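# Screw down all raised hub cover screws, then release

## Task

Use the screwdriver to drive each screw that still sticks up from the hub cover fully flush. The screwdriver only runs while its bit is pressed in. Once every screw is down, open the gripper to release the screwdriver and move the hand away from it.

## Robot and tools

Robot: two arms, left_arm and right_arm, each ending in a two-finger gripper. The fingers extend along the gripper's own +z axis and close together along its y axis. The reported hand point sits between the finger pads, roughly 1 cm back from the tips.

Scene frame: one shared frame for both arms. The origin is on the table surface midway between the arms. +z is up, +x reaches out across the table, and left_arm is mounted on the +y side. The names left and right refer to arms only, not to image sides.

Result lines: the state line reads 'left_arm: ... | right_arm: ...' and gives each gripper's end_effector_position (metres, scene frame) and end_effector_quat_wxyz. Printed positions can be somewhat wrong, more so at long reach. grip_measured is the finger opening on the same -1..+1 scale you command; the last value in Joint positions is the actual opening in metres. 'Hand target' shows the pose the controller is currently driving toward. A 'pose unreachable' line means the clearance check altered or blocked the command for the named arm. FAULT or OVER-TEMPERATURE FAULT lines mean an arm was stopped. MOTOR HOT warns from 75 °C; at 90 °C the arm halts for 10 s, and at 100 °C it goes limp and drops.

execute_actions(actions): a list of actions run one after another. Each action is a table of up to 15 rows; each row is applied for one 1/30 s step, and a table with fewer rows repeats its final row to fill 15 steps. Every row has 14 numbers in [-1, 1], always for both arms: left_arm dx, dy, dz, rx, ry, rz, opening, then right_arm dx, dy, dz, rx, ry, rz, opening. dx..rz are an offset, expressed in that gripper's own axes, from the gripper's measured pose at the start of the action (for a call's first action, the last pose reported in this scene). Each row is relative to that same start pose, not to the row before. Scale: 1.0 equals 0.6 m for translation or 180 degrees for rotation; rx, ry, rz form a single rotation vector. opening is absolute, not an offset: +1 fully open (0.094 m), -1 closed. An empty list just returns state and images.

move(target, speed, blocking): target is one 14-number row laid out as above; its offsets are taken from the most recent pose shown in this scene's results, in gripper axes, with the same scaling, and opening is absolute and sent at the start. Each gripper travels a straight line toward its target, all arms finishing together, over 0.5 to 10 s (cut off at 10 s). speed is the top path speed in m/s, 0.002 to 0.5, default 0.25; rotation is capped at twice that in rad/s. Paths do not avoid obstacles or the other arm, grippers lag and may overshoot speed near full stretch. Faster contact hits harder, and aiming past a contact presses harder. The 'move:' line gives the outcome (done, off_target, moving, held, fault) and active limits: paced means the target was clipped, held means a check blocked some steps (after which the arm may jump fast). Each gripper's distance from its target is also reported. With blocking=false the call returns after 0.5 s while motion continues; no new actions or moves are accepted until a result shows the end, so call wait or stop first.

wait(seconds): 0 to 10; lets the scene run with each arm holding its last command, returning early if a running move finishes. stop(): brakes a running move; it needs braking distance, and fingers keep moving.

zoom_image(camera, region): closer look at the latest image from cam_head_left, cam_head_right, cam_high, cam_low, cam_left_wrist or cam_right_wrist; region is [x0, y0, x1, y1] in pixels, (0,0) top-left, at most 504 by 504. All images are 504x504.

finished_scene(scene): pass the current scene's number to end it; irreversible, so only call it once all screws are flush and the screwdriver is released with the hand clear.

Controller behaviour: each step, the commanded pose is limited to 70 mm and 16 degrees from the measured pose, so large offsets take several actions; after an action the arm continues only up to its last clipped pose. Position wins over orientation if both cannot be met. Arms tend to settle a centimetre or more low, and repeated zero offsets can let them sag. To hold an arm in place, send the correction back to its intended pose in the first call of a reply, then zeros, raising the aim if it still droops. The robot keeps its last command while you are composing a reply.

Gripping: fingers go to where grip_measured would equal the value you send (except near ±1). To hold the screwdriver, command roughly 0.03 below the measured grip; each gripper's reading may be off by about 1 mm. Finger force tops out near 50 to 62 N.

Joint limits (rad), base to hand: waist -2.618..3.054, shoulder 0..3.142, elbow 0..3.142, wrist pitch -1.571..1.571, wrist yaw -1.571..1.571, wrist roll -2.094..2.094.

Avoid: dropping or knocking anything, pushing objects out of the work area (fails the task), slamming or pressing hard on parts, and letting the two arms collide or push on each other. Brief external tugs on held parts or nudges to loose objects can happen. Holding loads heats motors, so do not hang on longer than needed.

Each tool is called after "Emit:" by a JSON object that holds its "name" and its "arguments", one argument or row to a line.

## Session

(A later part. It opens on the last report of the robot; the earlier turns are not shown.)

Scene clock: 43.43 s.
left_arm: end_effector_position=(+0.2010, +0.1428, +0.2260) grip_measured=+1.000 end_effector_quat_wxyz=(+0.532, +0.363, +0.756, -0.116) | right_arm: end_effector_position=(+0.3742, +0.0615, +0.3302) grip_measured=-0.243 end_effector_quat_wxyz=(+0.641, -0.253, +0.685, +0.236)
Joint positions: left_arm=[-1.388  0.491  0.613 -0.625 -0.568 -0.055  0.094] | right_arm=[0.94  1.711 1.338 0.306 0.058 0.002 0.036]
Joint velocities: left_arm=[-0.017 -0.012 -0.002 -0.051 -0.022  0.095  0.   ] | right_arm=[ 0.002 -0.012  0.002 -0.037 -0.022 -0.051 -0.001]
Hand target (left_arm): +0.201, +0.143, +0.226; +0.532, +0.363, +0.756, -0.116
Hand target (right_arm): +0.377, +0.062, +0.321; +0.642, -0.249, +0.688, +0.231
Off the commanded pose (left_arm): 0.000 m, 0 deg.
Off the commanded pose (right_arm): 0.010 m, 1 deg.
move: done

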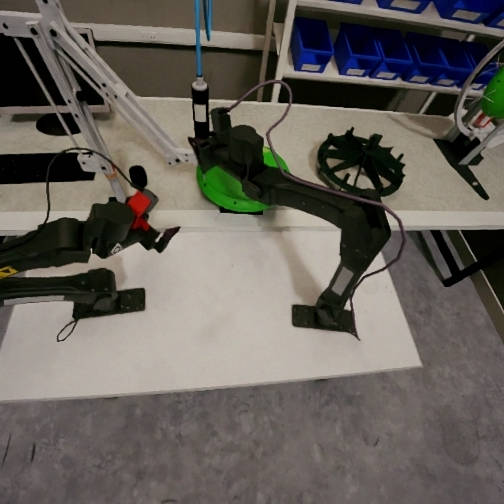

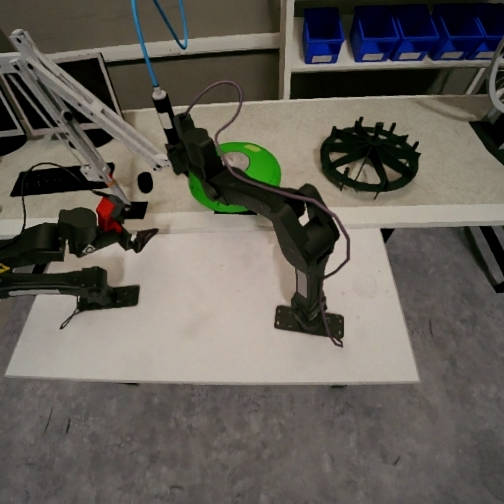

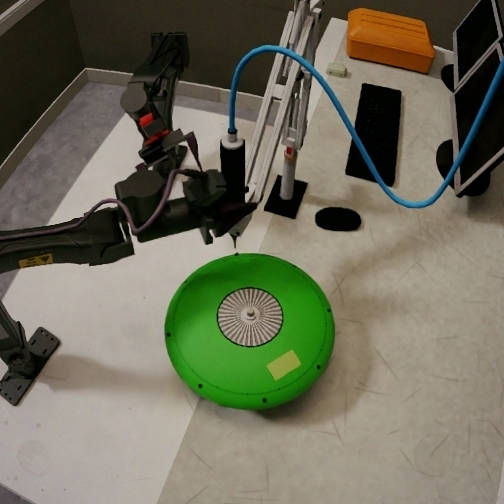

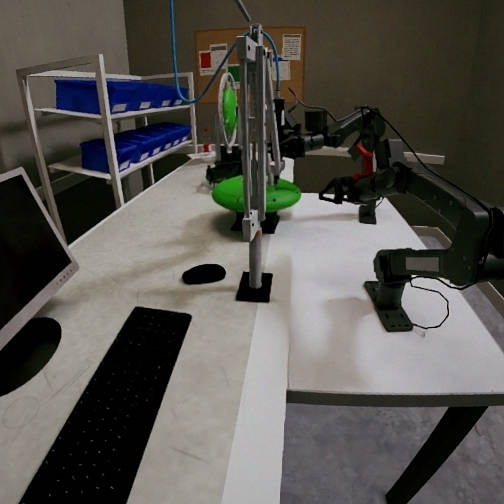

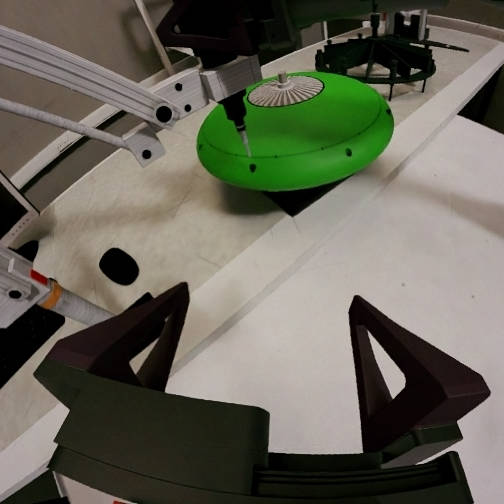

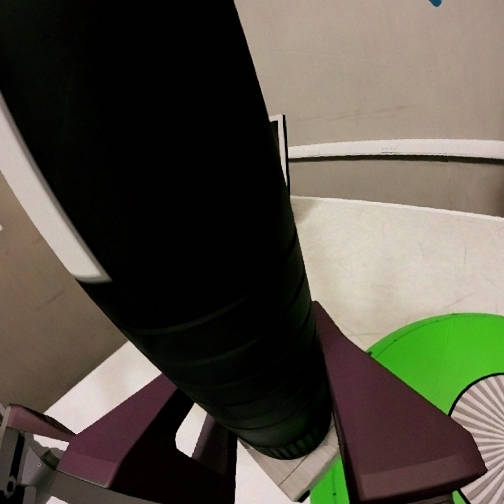

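Emit:
{"name": "move", "arguments": {
  "target": [0,0,0,0,0,0,1,0.027,-0.013,0.007,0,0,0,-0.28],
  "speed": 0.03
}}

Emit:
{"name": "zoom_image", "arguments": {
  "camera": "cam_high",
  "region": [216,228,258,270]
}}

Emit:
{"name": "zoom_image", "arguments": {
  "camera": "cam_left_wrist",
  "region": [220,120,283,183]
}}

Scene clock: 48.80 s.
left_arm: end_effector_position=(+0.2010, +0.1428, +0.2260) grip_measured=+1.000 end_effector_quat_wxyz=(+0.532, +0.363, +0.756, -0.116) | right_arm: end_effector_position=(+0.3753, +0.0591, +0.3239) grip_measured=-0.243 end_effector_quat_wxyz=(+0.641, -0.256, +0.683, +0.239)
Joint positions: left_arm=[-1.388  0.491  0.613 -0.625 -0.568 -0.055  0.094] | right_arm=[0.929 1.711 1.311 0.335 0.04  0.001 0.036]
Joint velocities: left_arm=[-0.012  0.007  0.002  0.022 -0.007  0.007  0.   ] | right_arm=[ 0.007  0.007  0.002 -0.051  0.037  0.066 -0.002]
Hand target (left_arm): +0.201, +0.143, +0.226; +0.532, +0.363, +0.756, -0.116
Hand target (right_arm): +0.381, +0.057, +0.314; +0.641, -0.253, +0.685, +0.236
Off the commanded pose (left_arm): 0.000 m, 0 deg.
Off the commanded pose (right_arm): 0.012 m, 0 deg.
move: off_target (right_arm)

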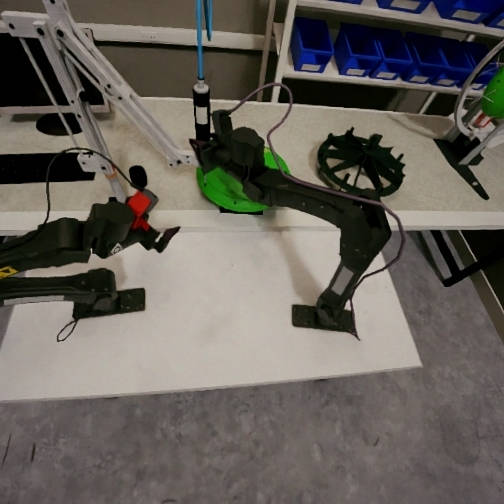

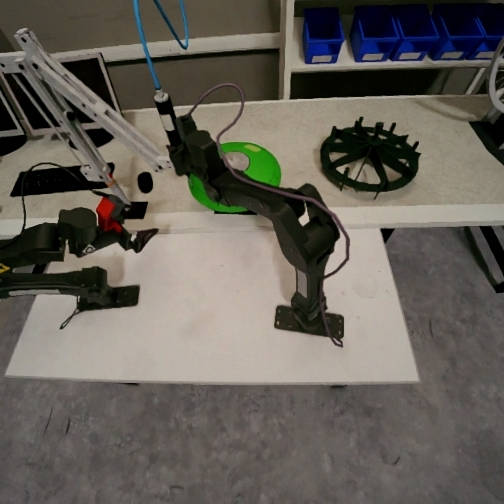

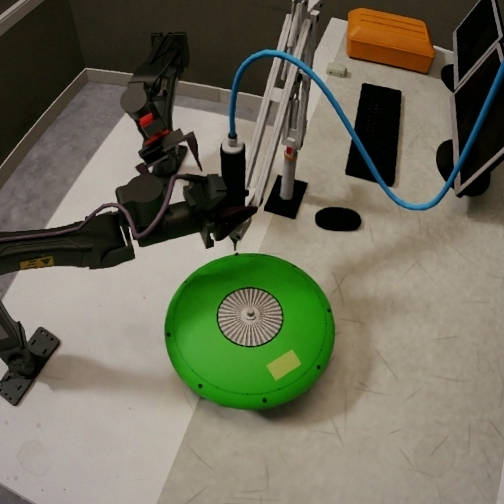

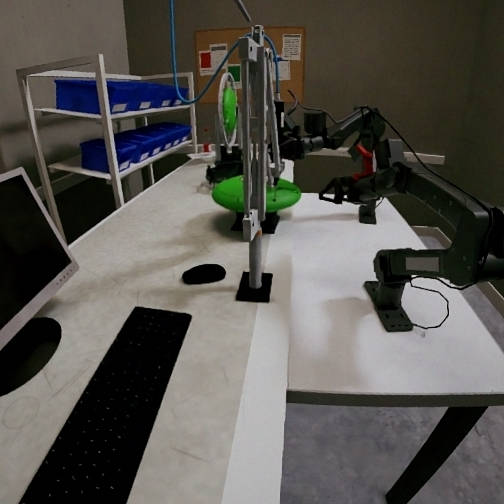

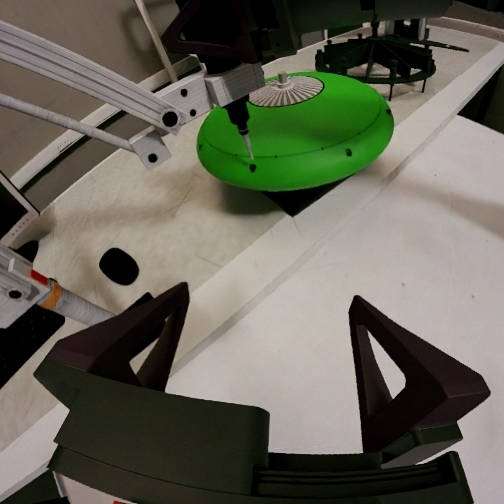

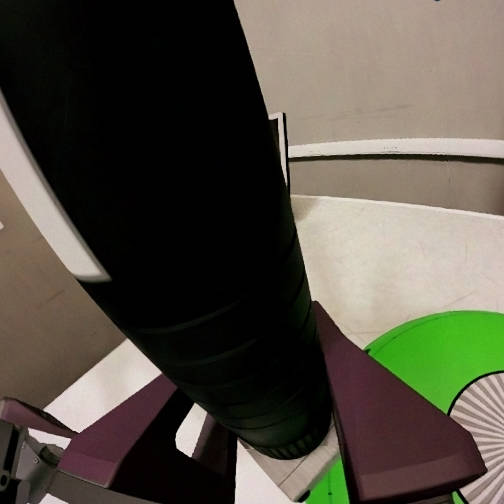

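Region (216, 228, 258, 270) of cam_high's 504x504 image, scaled by 12.000, with more detail than that image has.

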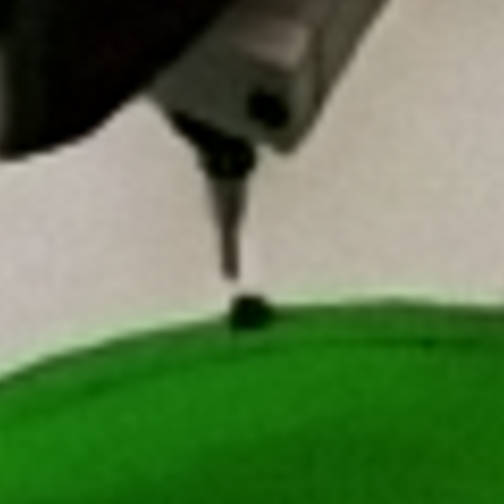

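Region (220, 120, 283, 183) of cam_left_wrist's 504x504 image, scaled by 8.000, with more detail than that image has.

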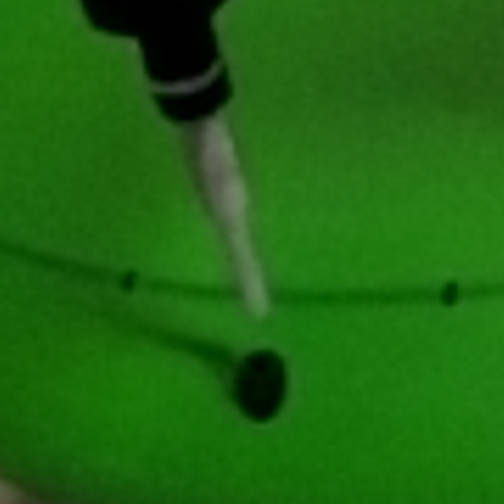

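Need ~+2.5 mm forward, height ~7 mm.

Emit:
{"name": "move", "arguments": {
  "target": [0,0,0,0,0,0,1,0.025,-0.006,0.012,0,0,0,-0.28],
  "speed": 0.03
}}

Emit:
{"name": "zoom_image", "arguments": {
  "camera": "cam_high",
  "region": [216,228,258,270]
}}

Emit:
{"name": "zoom_image", "arguments": {
  "camera": "cam_left_wrist",
  "region": [220,120,283,183]
}}

Scene clock: 53.27 s.
left_arm: end_effector_position=(+0.2010, +0.1428, +0.2260) grip_measured=+1.000 end_effector_quat_wxyz=(+0.532, +0.363, +0.756, -0.116) | right_arm: end_effector_position=(+0.3772, +0.0625, +0.3194) grip_measured=-0.243 end_effector_quat_wxyz=(+0.641, -0.258, +0.682, +0.241)
Joint positions: left_arm=[-1.388  0.491  0.613 -0.625 -0.568 -0.055  0.094] | right_arm=[0.929 1.728 1.311 0.353 0.034 0.    0.036]
Joint velocities: left_arm=[-0.012  0.007 -0.002 -0.037 -0.037  0.066  0.   ] | right_arm=[-0.012 -0.002  0.032  0.007 -0.037  0.007 -0.   ]
Hand target (left_arm): +0.201, +0.143, +0.226; +0.532, +0.363, +0.756, -0.116
Hand target (right_arm): +0.382, +0.060, +0.309; +0.641, -0.256, +0.684, +0.238
Off the commanded pose (left_arm): 0.000 m, 0 deg.
Off the commanded pose (right_arm): 0.012 m, 0 deg.
move: off_target (right_arm)

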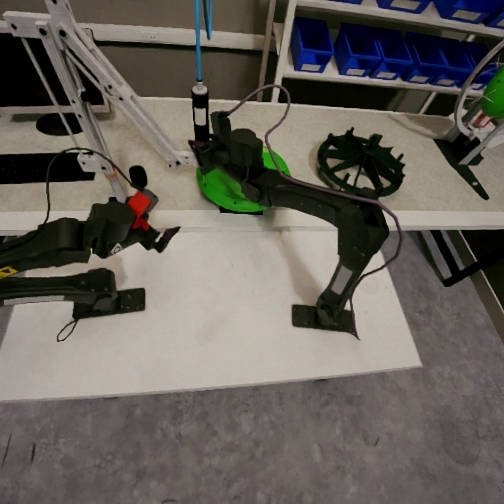

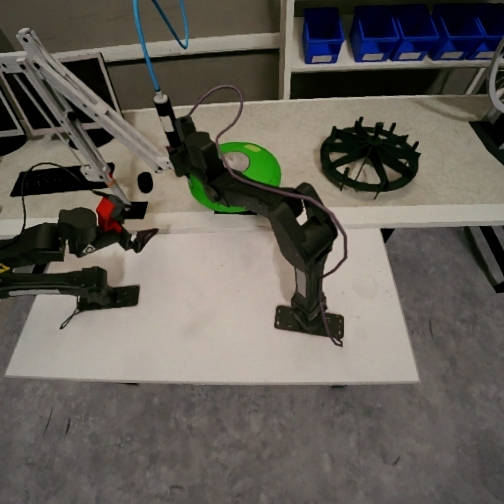

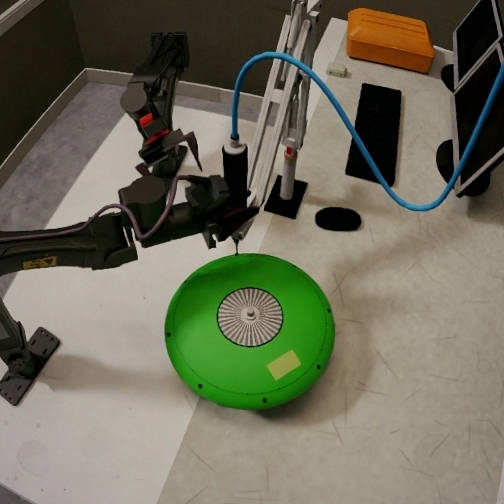

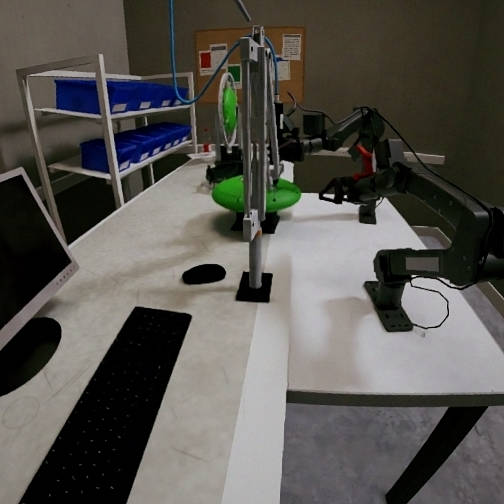

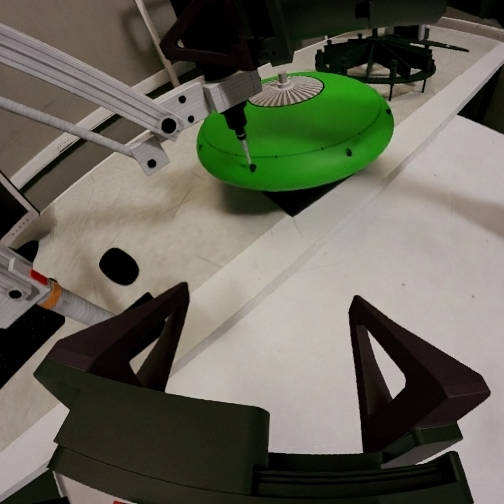

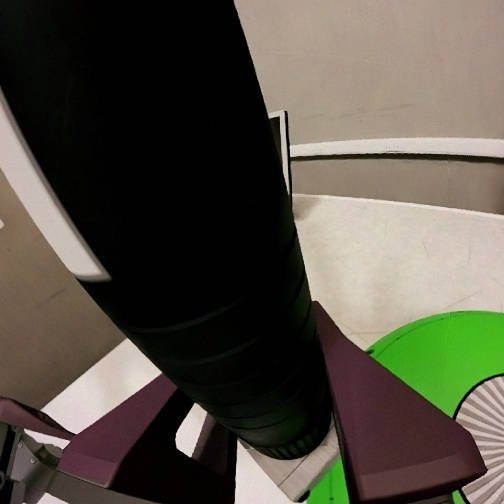

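Region (216, 228, 258, 270) of cam_high's 504x504 image, scaled by 12.000, with more detail than that image has.

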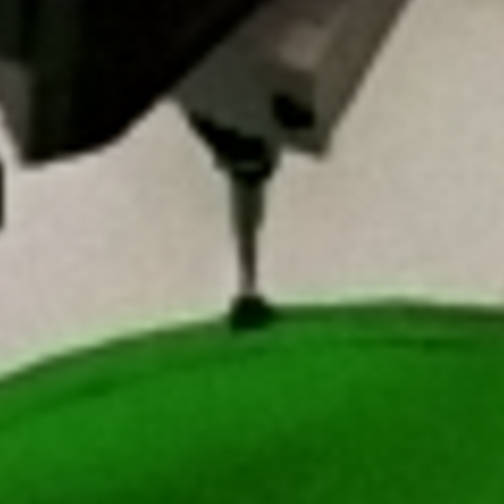

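Region (220, 120, 283, 183) of cam_left_wrist's 504x504 image, scaled by 8.000, with more detail than that image has.

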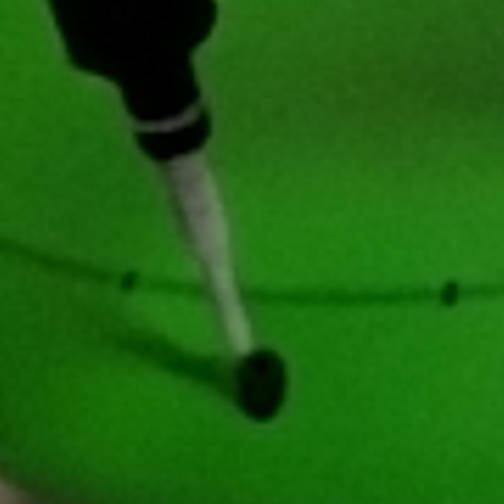

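Emit:
{"name": "move", "arguments": {
  "target": [0,0,0,0,0,0,1,0.025,-0.012,0.006,0,0,0,-0.28],
  "speed": 0.03
}}

Emit:
{"name": "zoom_image", "arguments": {
  "camera": "cam_high",
  "region": [216,228,258,270]
}}

Emit:
{"name": "zoom_image", "arguments": {
  "camera": "cam_left_wrist",
  "region": [220,120,283,183]
}}

Scene clock: 58.43 s.
left_arm: end_effector_position=(+0.2010, +0.1428, +0.2260) grip_measured=+1.000 end_effector_quat_wxyz=(+0.532, +0.363, +0.756, -0.116) | right_arm: end_effector_position=(+0.3782, +0.0600, +0.3139) grip_measured=-0.243 end_effector_quat_wxyz=(+0.640, -0.260, +0.682, +0.242)
Joint positions: left_arm=[-1.388  0.491  0.613 -0.625 -0.568 -0.055  0.094] | right_arm=[ 0.921  1.728  1.29   0.374  0.02  -0.001  0.036]
Joint velocities: left_arm=[-0.007  0.007 -0.007  0.051 -0.007 -0.066  0.   ] | right_arm=[-0.012  0.007 -0.027 -0.007  0.007  0.007 -0.   ]
Hand target (left_arm): +0.201, +0.143, +0.226; +0.532, +0.363, +0.756, -0.116
Hand target (right_arm): +0.383, +0.059, +0.304; +0.640, -0.258, +0.682, +0.241
Off the commanded pose (left_arm): 0.000 m, 0 deg.
Off the commanded pose (right_arm): 0.011 m, 0 deg.
move: off_target (right_arm)

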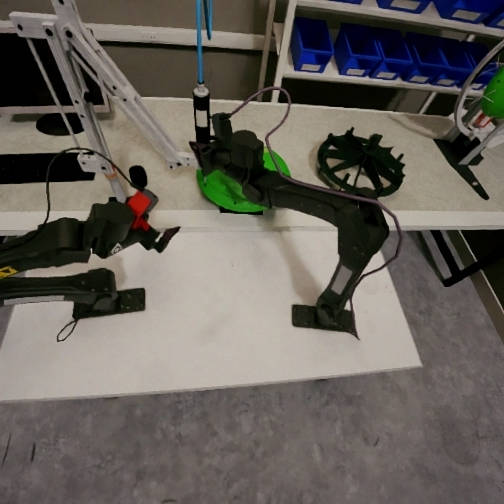

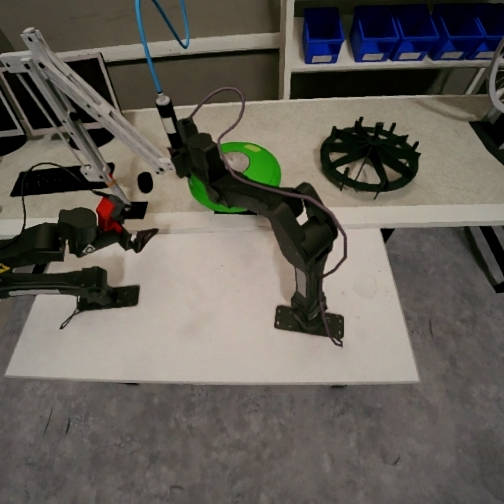

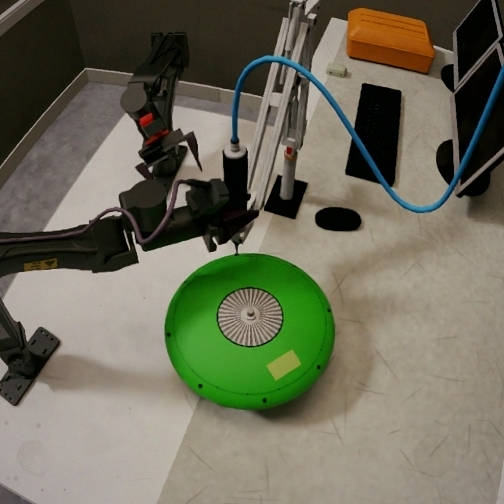

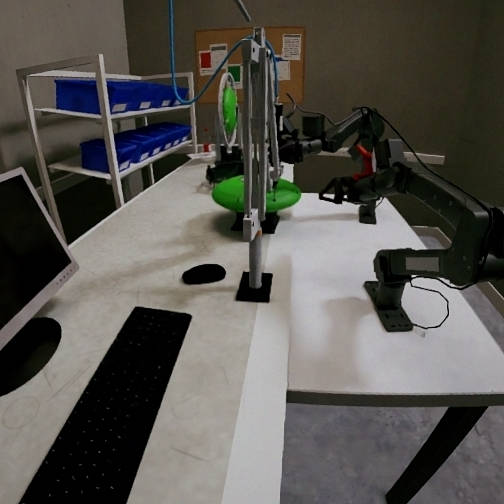

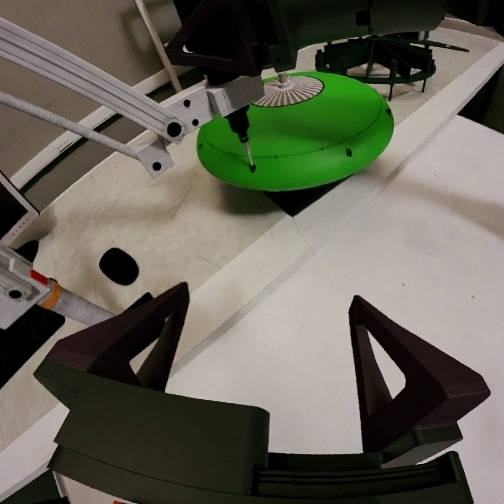

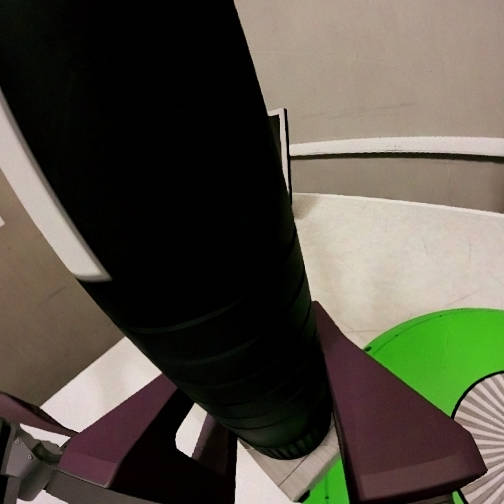

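Region (216, 228, 258, 270) of cam_high's 504x504 image, scaled by 12.000, with more detail than that image has.

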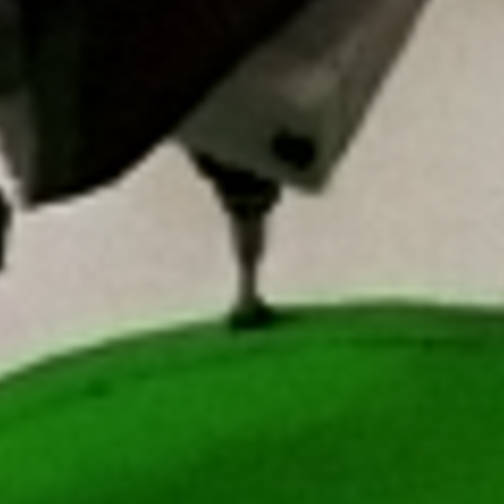

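Region (220, 120, 283, 183) of cam_left_wrist's 504x504 image, scaled by 8.000, with more detail than that image has.

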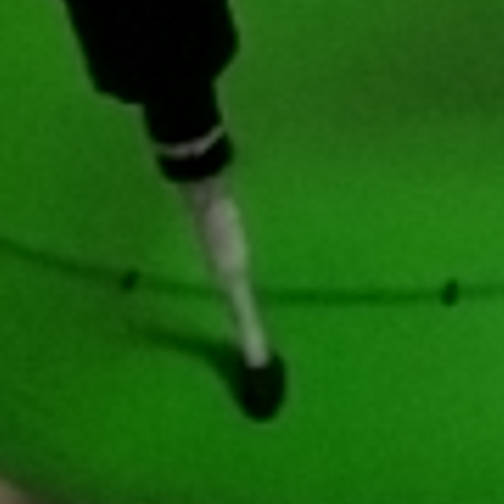

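Seated; drive.

Emit:
{"name": "execute_actions", "arguments": {
  "actions": [
    [[0,0,0,0,0,0,1,0.05,0,0.008,0,0.015,0,-0.29]],
    [[0,0,0,0,0,0,1,0.07,0,0.01,0,0.025,0,-0.29]],
    [[0,0,0,0,0,0,1,0.075,0,0.01,0,0.028,0,-0.29]],
    [[0,0,0,0,0,0,1,0.075,0,0.01,0,0.028,0,-0.29]]
  ]
}}

Emit:
{"name": "zoom_image", "arguments": {
  "camera": "cam_left_wrist",
  "region": [220,120,283,183]
}}

Scene clock: 63.50 s.
left_arm: end_effector_position=(+0.2010, +0.1428, +0.2260) grip_measured=+1.000 end_effector_quat_wxyz=(+0.532, +0.363, +0.756, -0.116) | right_arm: end_effector_position=(+0.3774, +0.0589, +0.3091) grip_measured=-0.243 end_effector_quat_wxyz=(+0.645, -0.257, +0.677, +0.244)
Joint positions: left_arm=[-1.388  0.491  0.613 -0.625 -0.568 -0.055  0.094] | right_arm=[ 0.921  1.729  1.258  0.42   0.021 -0.001  0.036]
Joint velocities: left_arm=[-0.017  0.017 -0.002 -0.007 -0.095 -0.007  0.   ] | right_arm=[ 0.002  0.007  0.007  0.066 -0.007 -0.051 -0.001]
Hand target (left_arm): +0.201, +0.143, +0.226; +0.532, +0.363, +0.756, -0.116
Hand target (right_arm): +0.379, +0.060, +0.265; +0.614, -0.268, +0.705, +0.232
Off the commanded pose (left_arm): 0.000 m, 0 deg.
Off the commanded pose (right_arm): 0.046 m, 5 deg.

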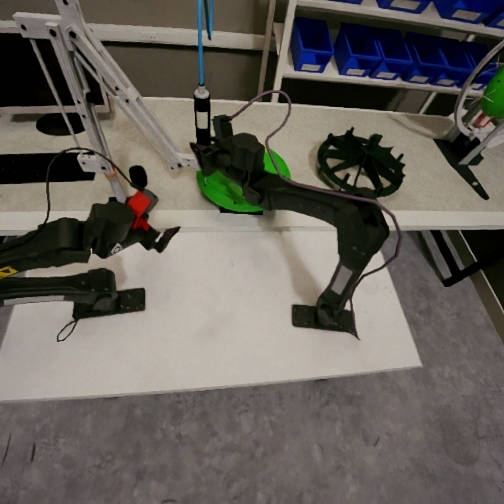

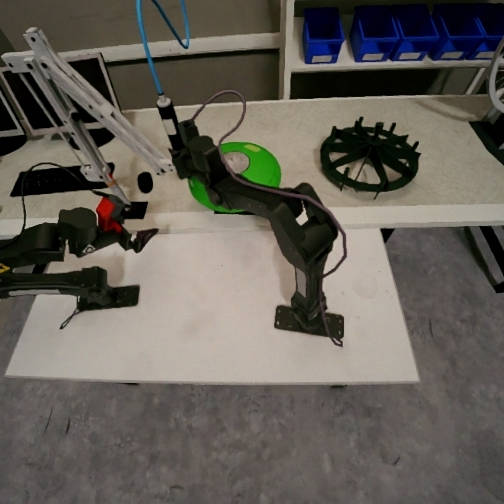

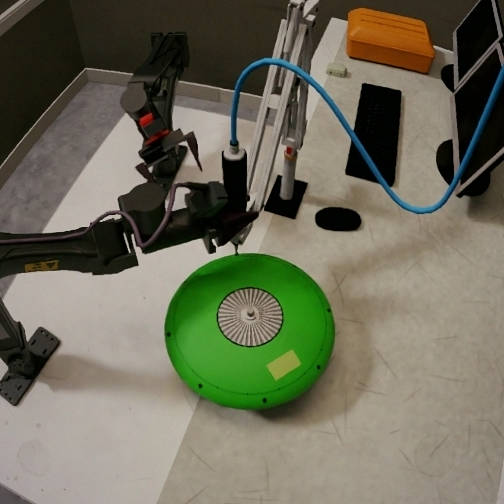

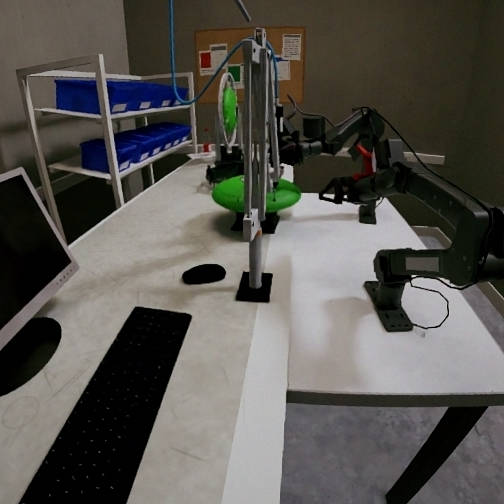

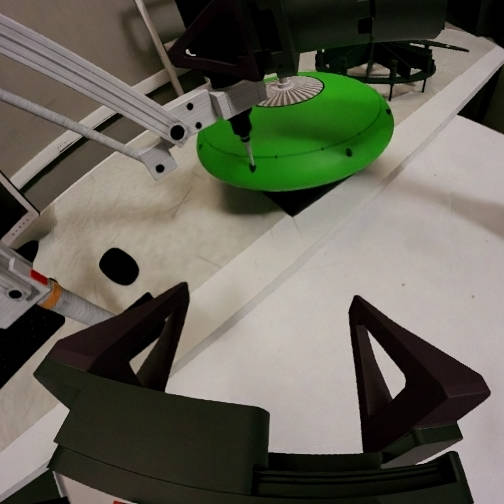

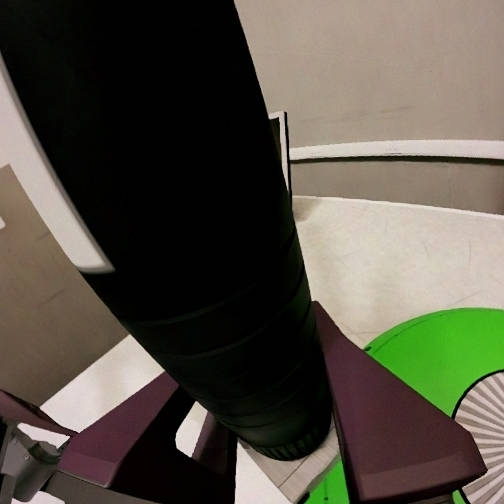

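Region (220, 120, 283, 183) of cam_left_wrist's 504x504 image, scaled by 8.000, with more detail than that image has.

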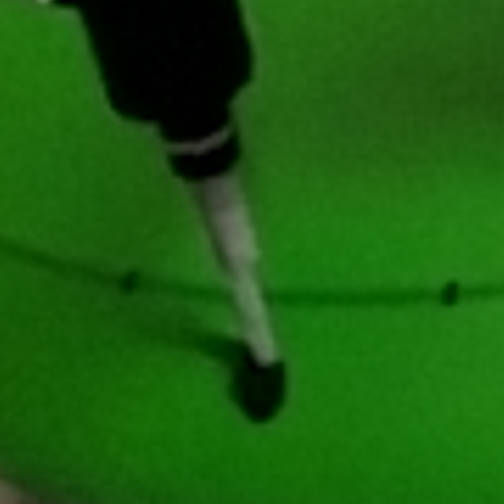

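Slid backward a bit; more forward and more force.

Emit:
{"name": "execute_actions", "arguments": {
  "actions": [
    [[0,0,0,0,0,0,1,0.085,0,0.022,0,0.04,0,-0.29]],
    [[0,0,0,0,0,0,1,0.09,0,0.02,0,0.04,0,-0.29]]
  ]
}}

Emit:
{"name": "zoom_image", "arguments": {
  "camera": "cam_left_wrist",
  "region": [220,120,283,183]
}}

Emit:
{"name": "zoom_image", "arguments": {
  "camera": "cam_high",
  "region": [216,228,258,270]
}}

Scene clock: 67.63 s.
left_arm: end_effector_position=(+0.2010, +0.1428, +0.2260) grip_measured=+1.000 end_effector_quat_wxyz=(+0.532, +0.363, +0.756, -0.116) | right_arm: end_effector_position=(+0.3779, +0.0594, +0.3082) grip_measured=-0.243 end_effector_quat_wxyz=(+0.644, -0.257, +0.678, +0.244)
Joint positions: left_arm=[-1.388  0.491  0.613 -0.625 -0.568 -0.055  0.094] | right_arm=[ 0.921  1.732  1.258  0.423  0.021 -0.001  0.036]
Joint velocities: left_arm=[-0.002 -0.007 -0.012  0.022  0.022 -0.007  0.   ] | right_arm=[-0.002 -0.007 -0.002  0.007  0.081 -0.037 -0.   ]
Hand target (left_arm): +0.201, +0.143, +0.226; +0.532, +0.363, +0.756, -0.116
Hand target (right_arm): +0.382, +0.063, +0.254; +0.600, -0.273, +0.717, +0.227
Off the commanded pose (left_arm): 0.000 m, 0 deg.
Off the commanded pose (right_arm): 0.056 m, 7 deg.

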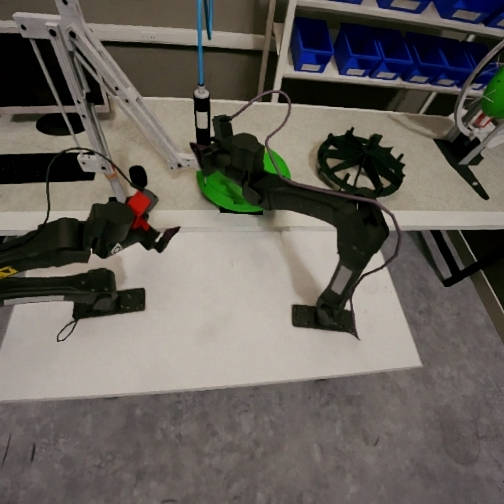

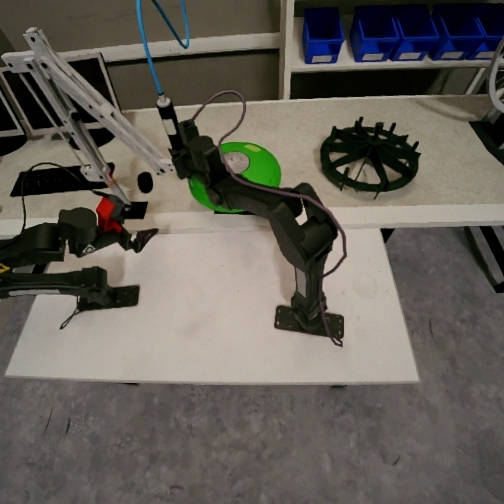

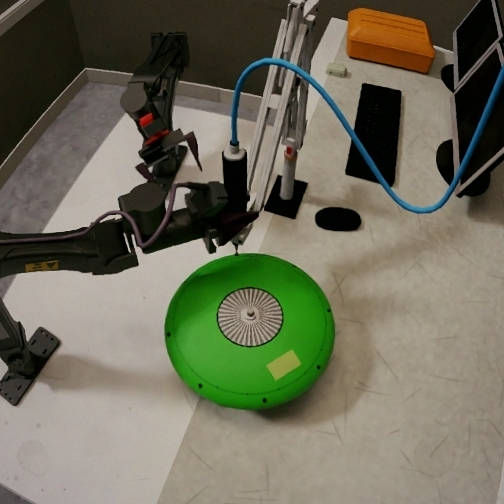

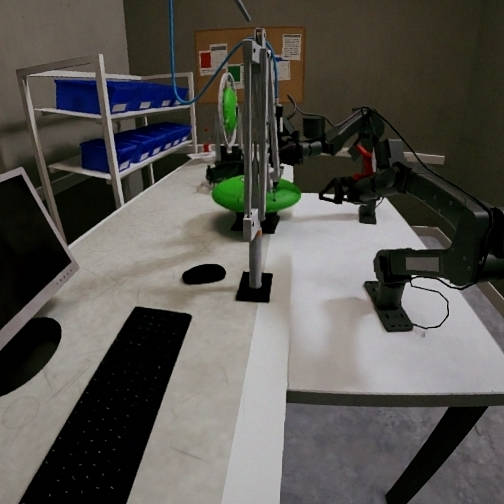

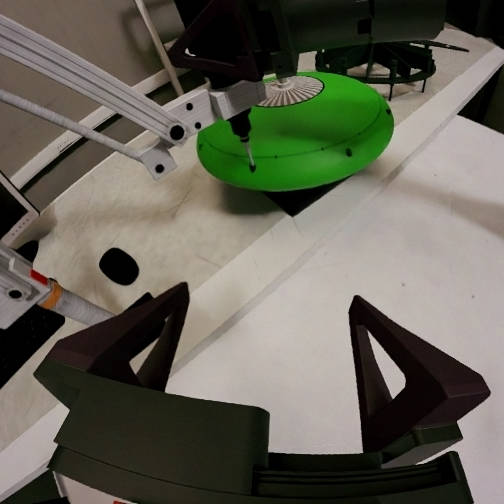

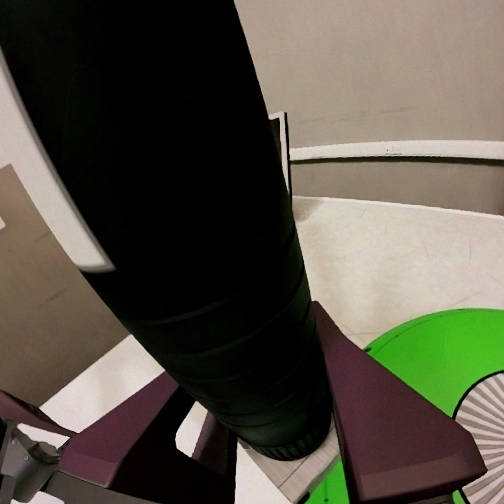

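Region (220, 120, 283, 183) of cam_left_wrist's 504x504 image, scaled by 8.000, with more detail than that image has.

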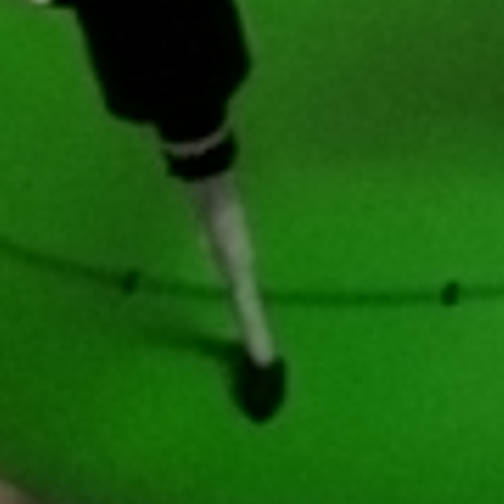

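Region (216, 228, 258, 270) of cam_high's 504x504 image, scaled by 12.000, with more detail than that image has.

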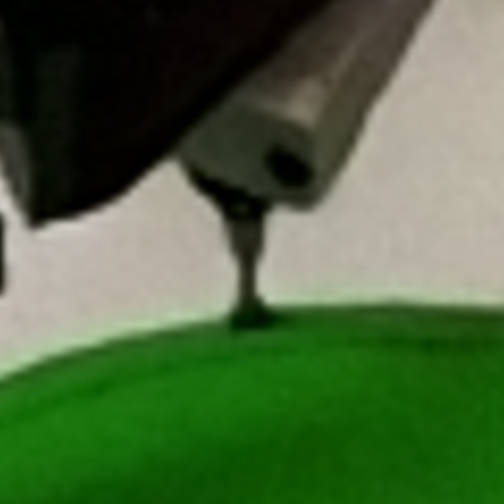

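Emit:
{"name": "execute_actions", "arguments": {
  "actions": [
    [[0,0,0,0,0,0,1,0.085,0,0.026,0,0.035,0,-0.29]],
    [[0,0,0,0,0,0,1,0.09,0,0.022,0,0.035,0,-0.29]]
  ]
}}

Emit:
{"name": "zoom_image", "arguments": {
  "camera": "cam_left_wrist",
  "region": [220,120,283,183]
}}

Emit:
{"name": "zoom_image", "arguments": {
  "camera": "cam_high",
  "region": [216,228,258,270]
}}

Scene clock: 72.50 s.
left_arm: end_effector_position=(+0.2010, +0.1428, +0.2260) grip_measured=+1.000 end_effector_quat_wxyz=(+0.532, +0.363, +0.756, -0.116) | right_arm: end_effector_position=(+0.3817, +0.0615, +0.3089) grip_measured=-0.243 end_effector_quat_wxyz=(+0.654, -0.252, +0.670, +0.245)
Joint positions: left_arm=[-1.388  0.491  0.613 -0.625 -0.568 -0.055  0.094] | right_arm=[ 0.921  1.752  1.258  0.471  0.027 -0.001  0.036]
Joint velocities: left_arm=[-0.007 -0.002  0.002 -0.022 -0.007  0.022  0.   ] | right_arm=[-0.002 -0.022 -0.012 -0.037  0.051  0.007  0.   ]
Hand target (left_arm): +0.201, +0.143, +0.226; +0.532, +0.363, +0.756, -0.116
Hand target (right_arm): +0.385, +0.066, +0.255; +0.611, -0.268, +0.708, +0.231
Off the commanded pose (left_arm): 0.000 m, 0 deg.
Off the commanded pose (right_arm): 0.056 m, 7 deg.

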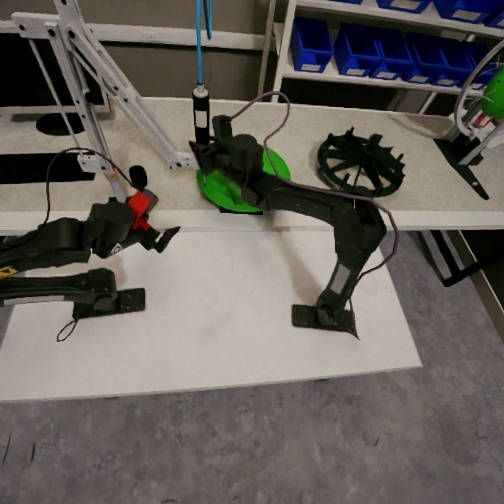

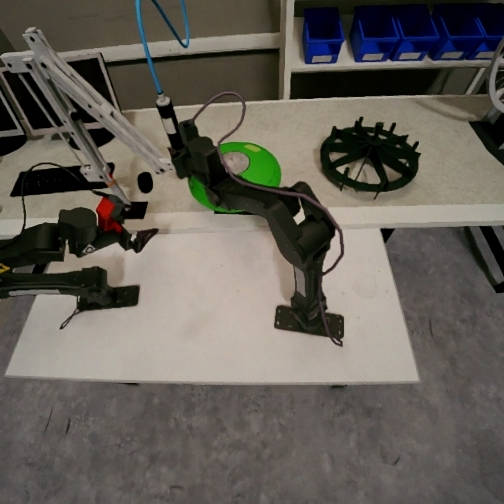

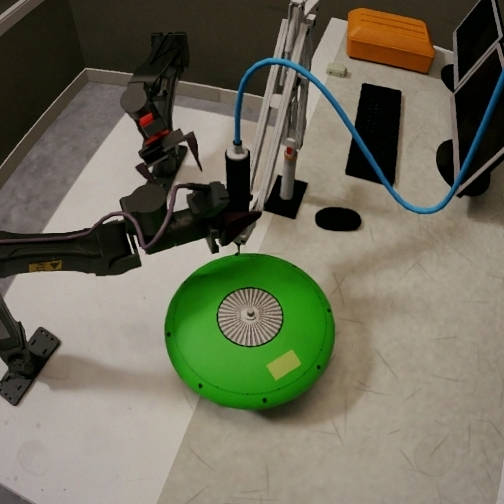

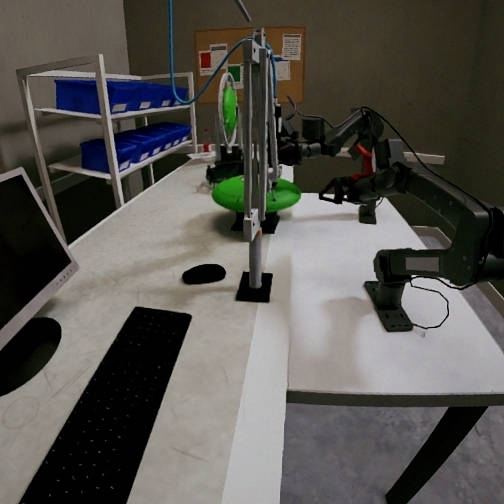

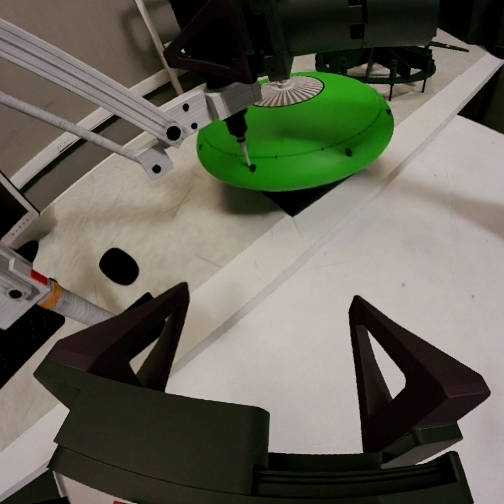

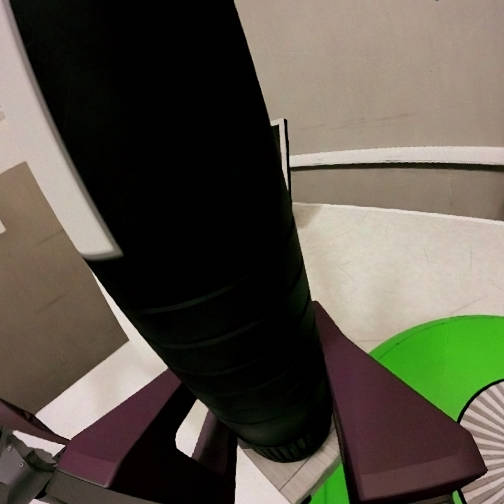

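Region (220, 120, 283, 183) of cam_left_wrist's 504x504 image, scaled by 8.000, with more detail than that image has.

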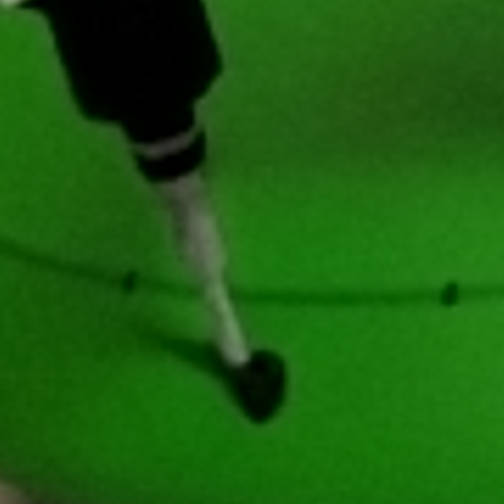

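Region (216, 228, 258, 270) of cam_high's 504x504 image, scaled by 12.000, with more detail than that image has.

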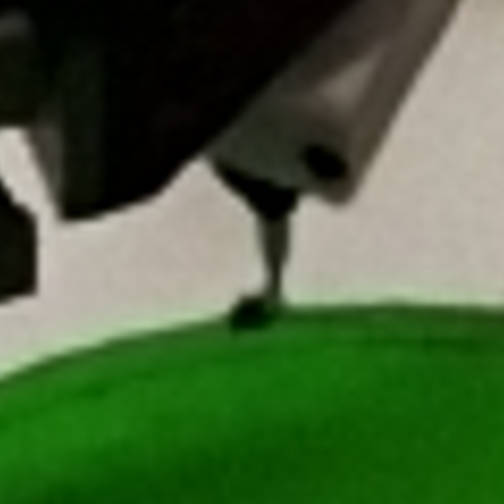

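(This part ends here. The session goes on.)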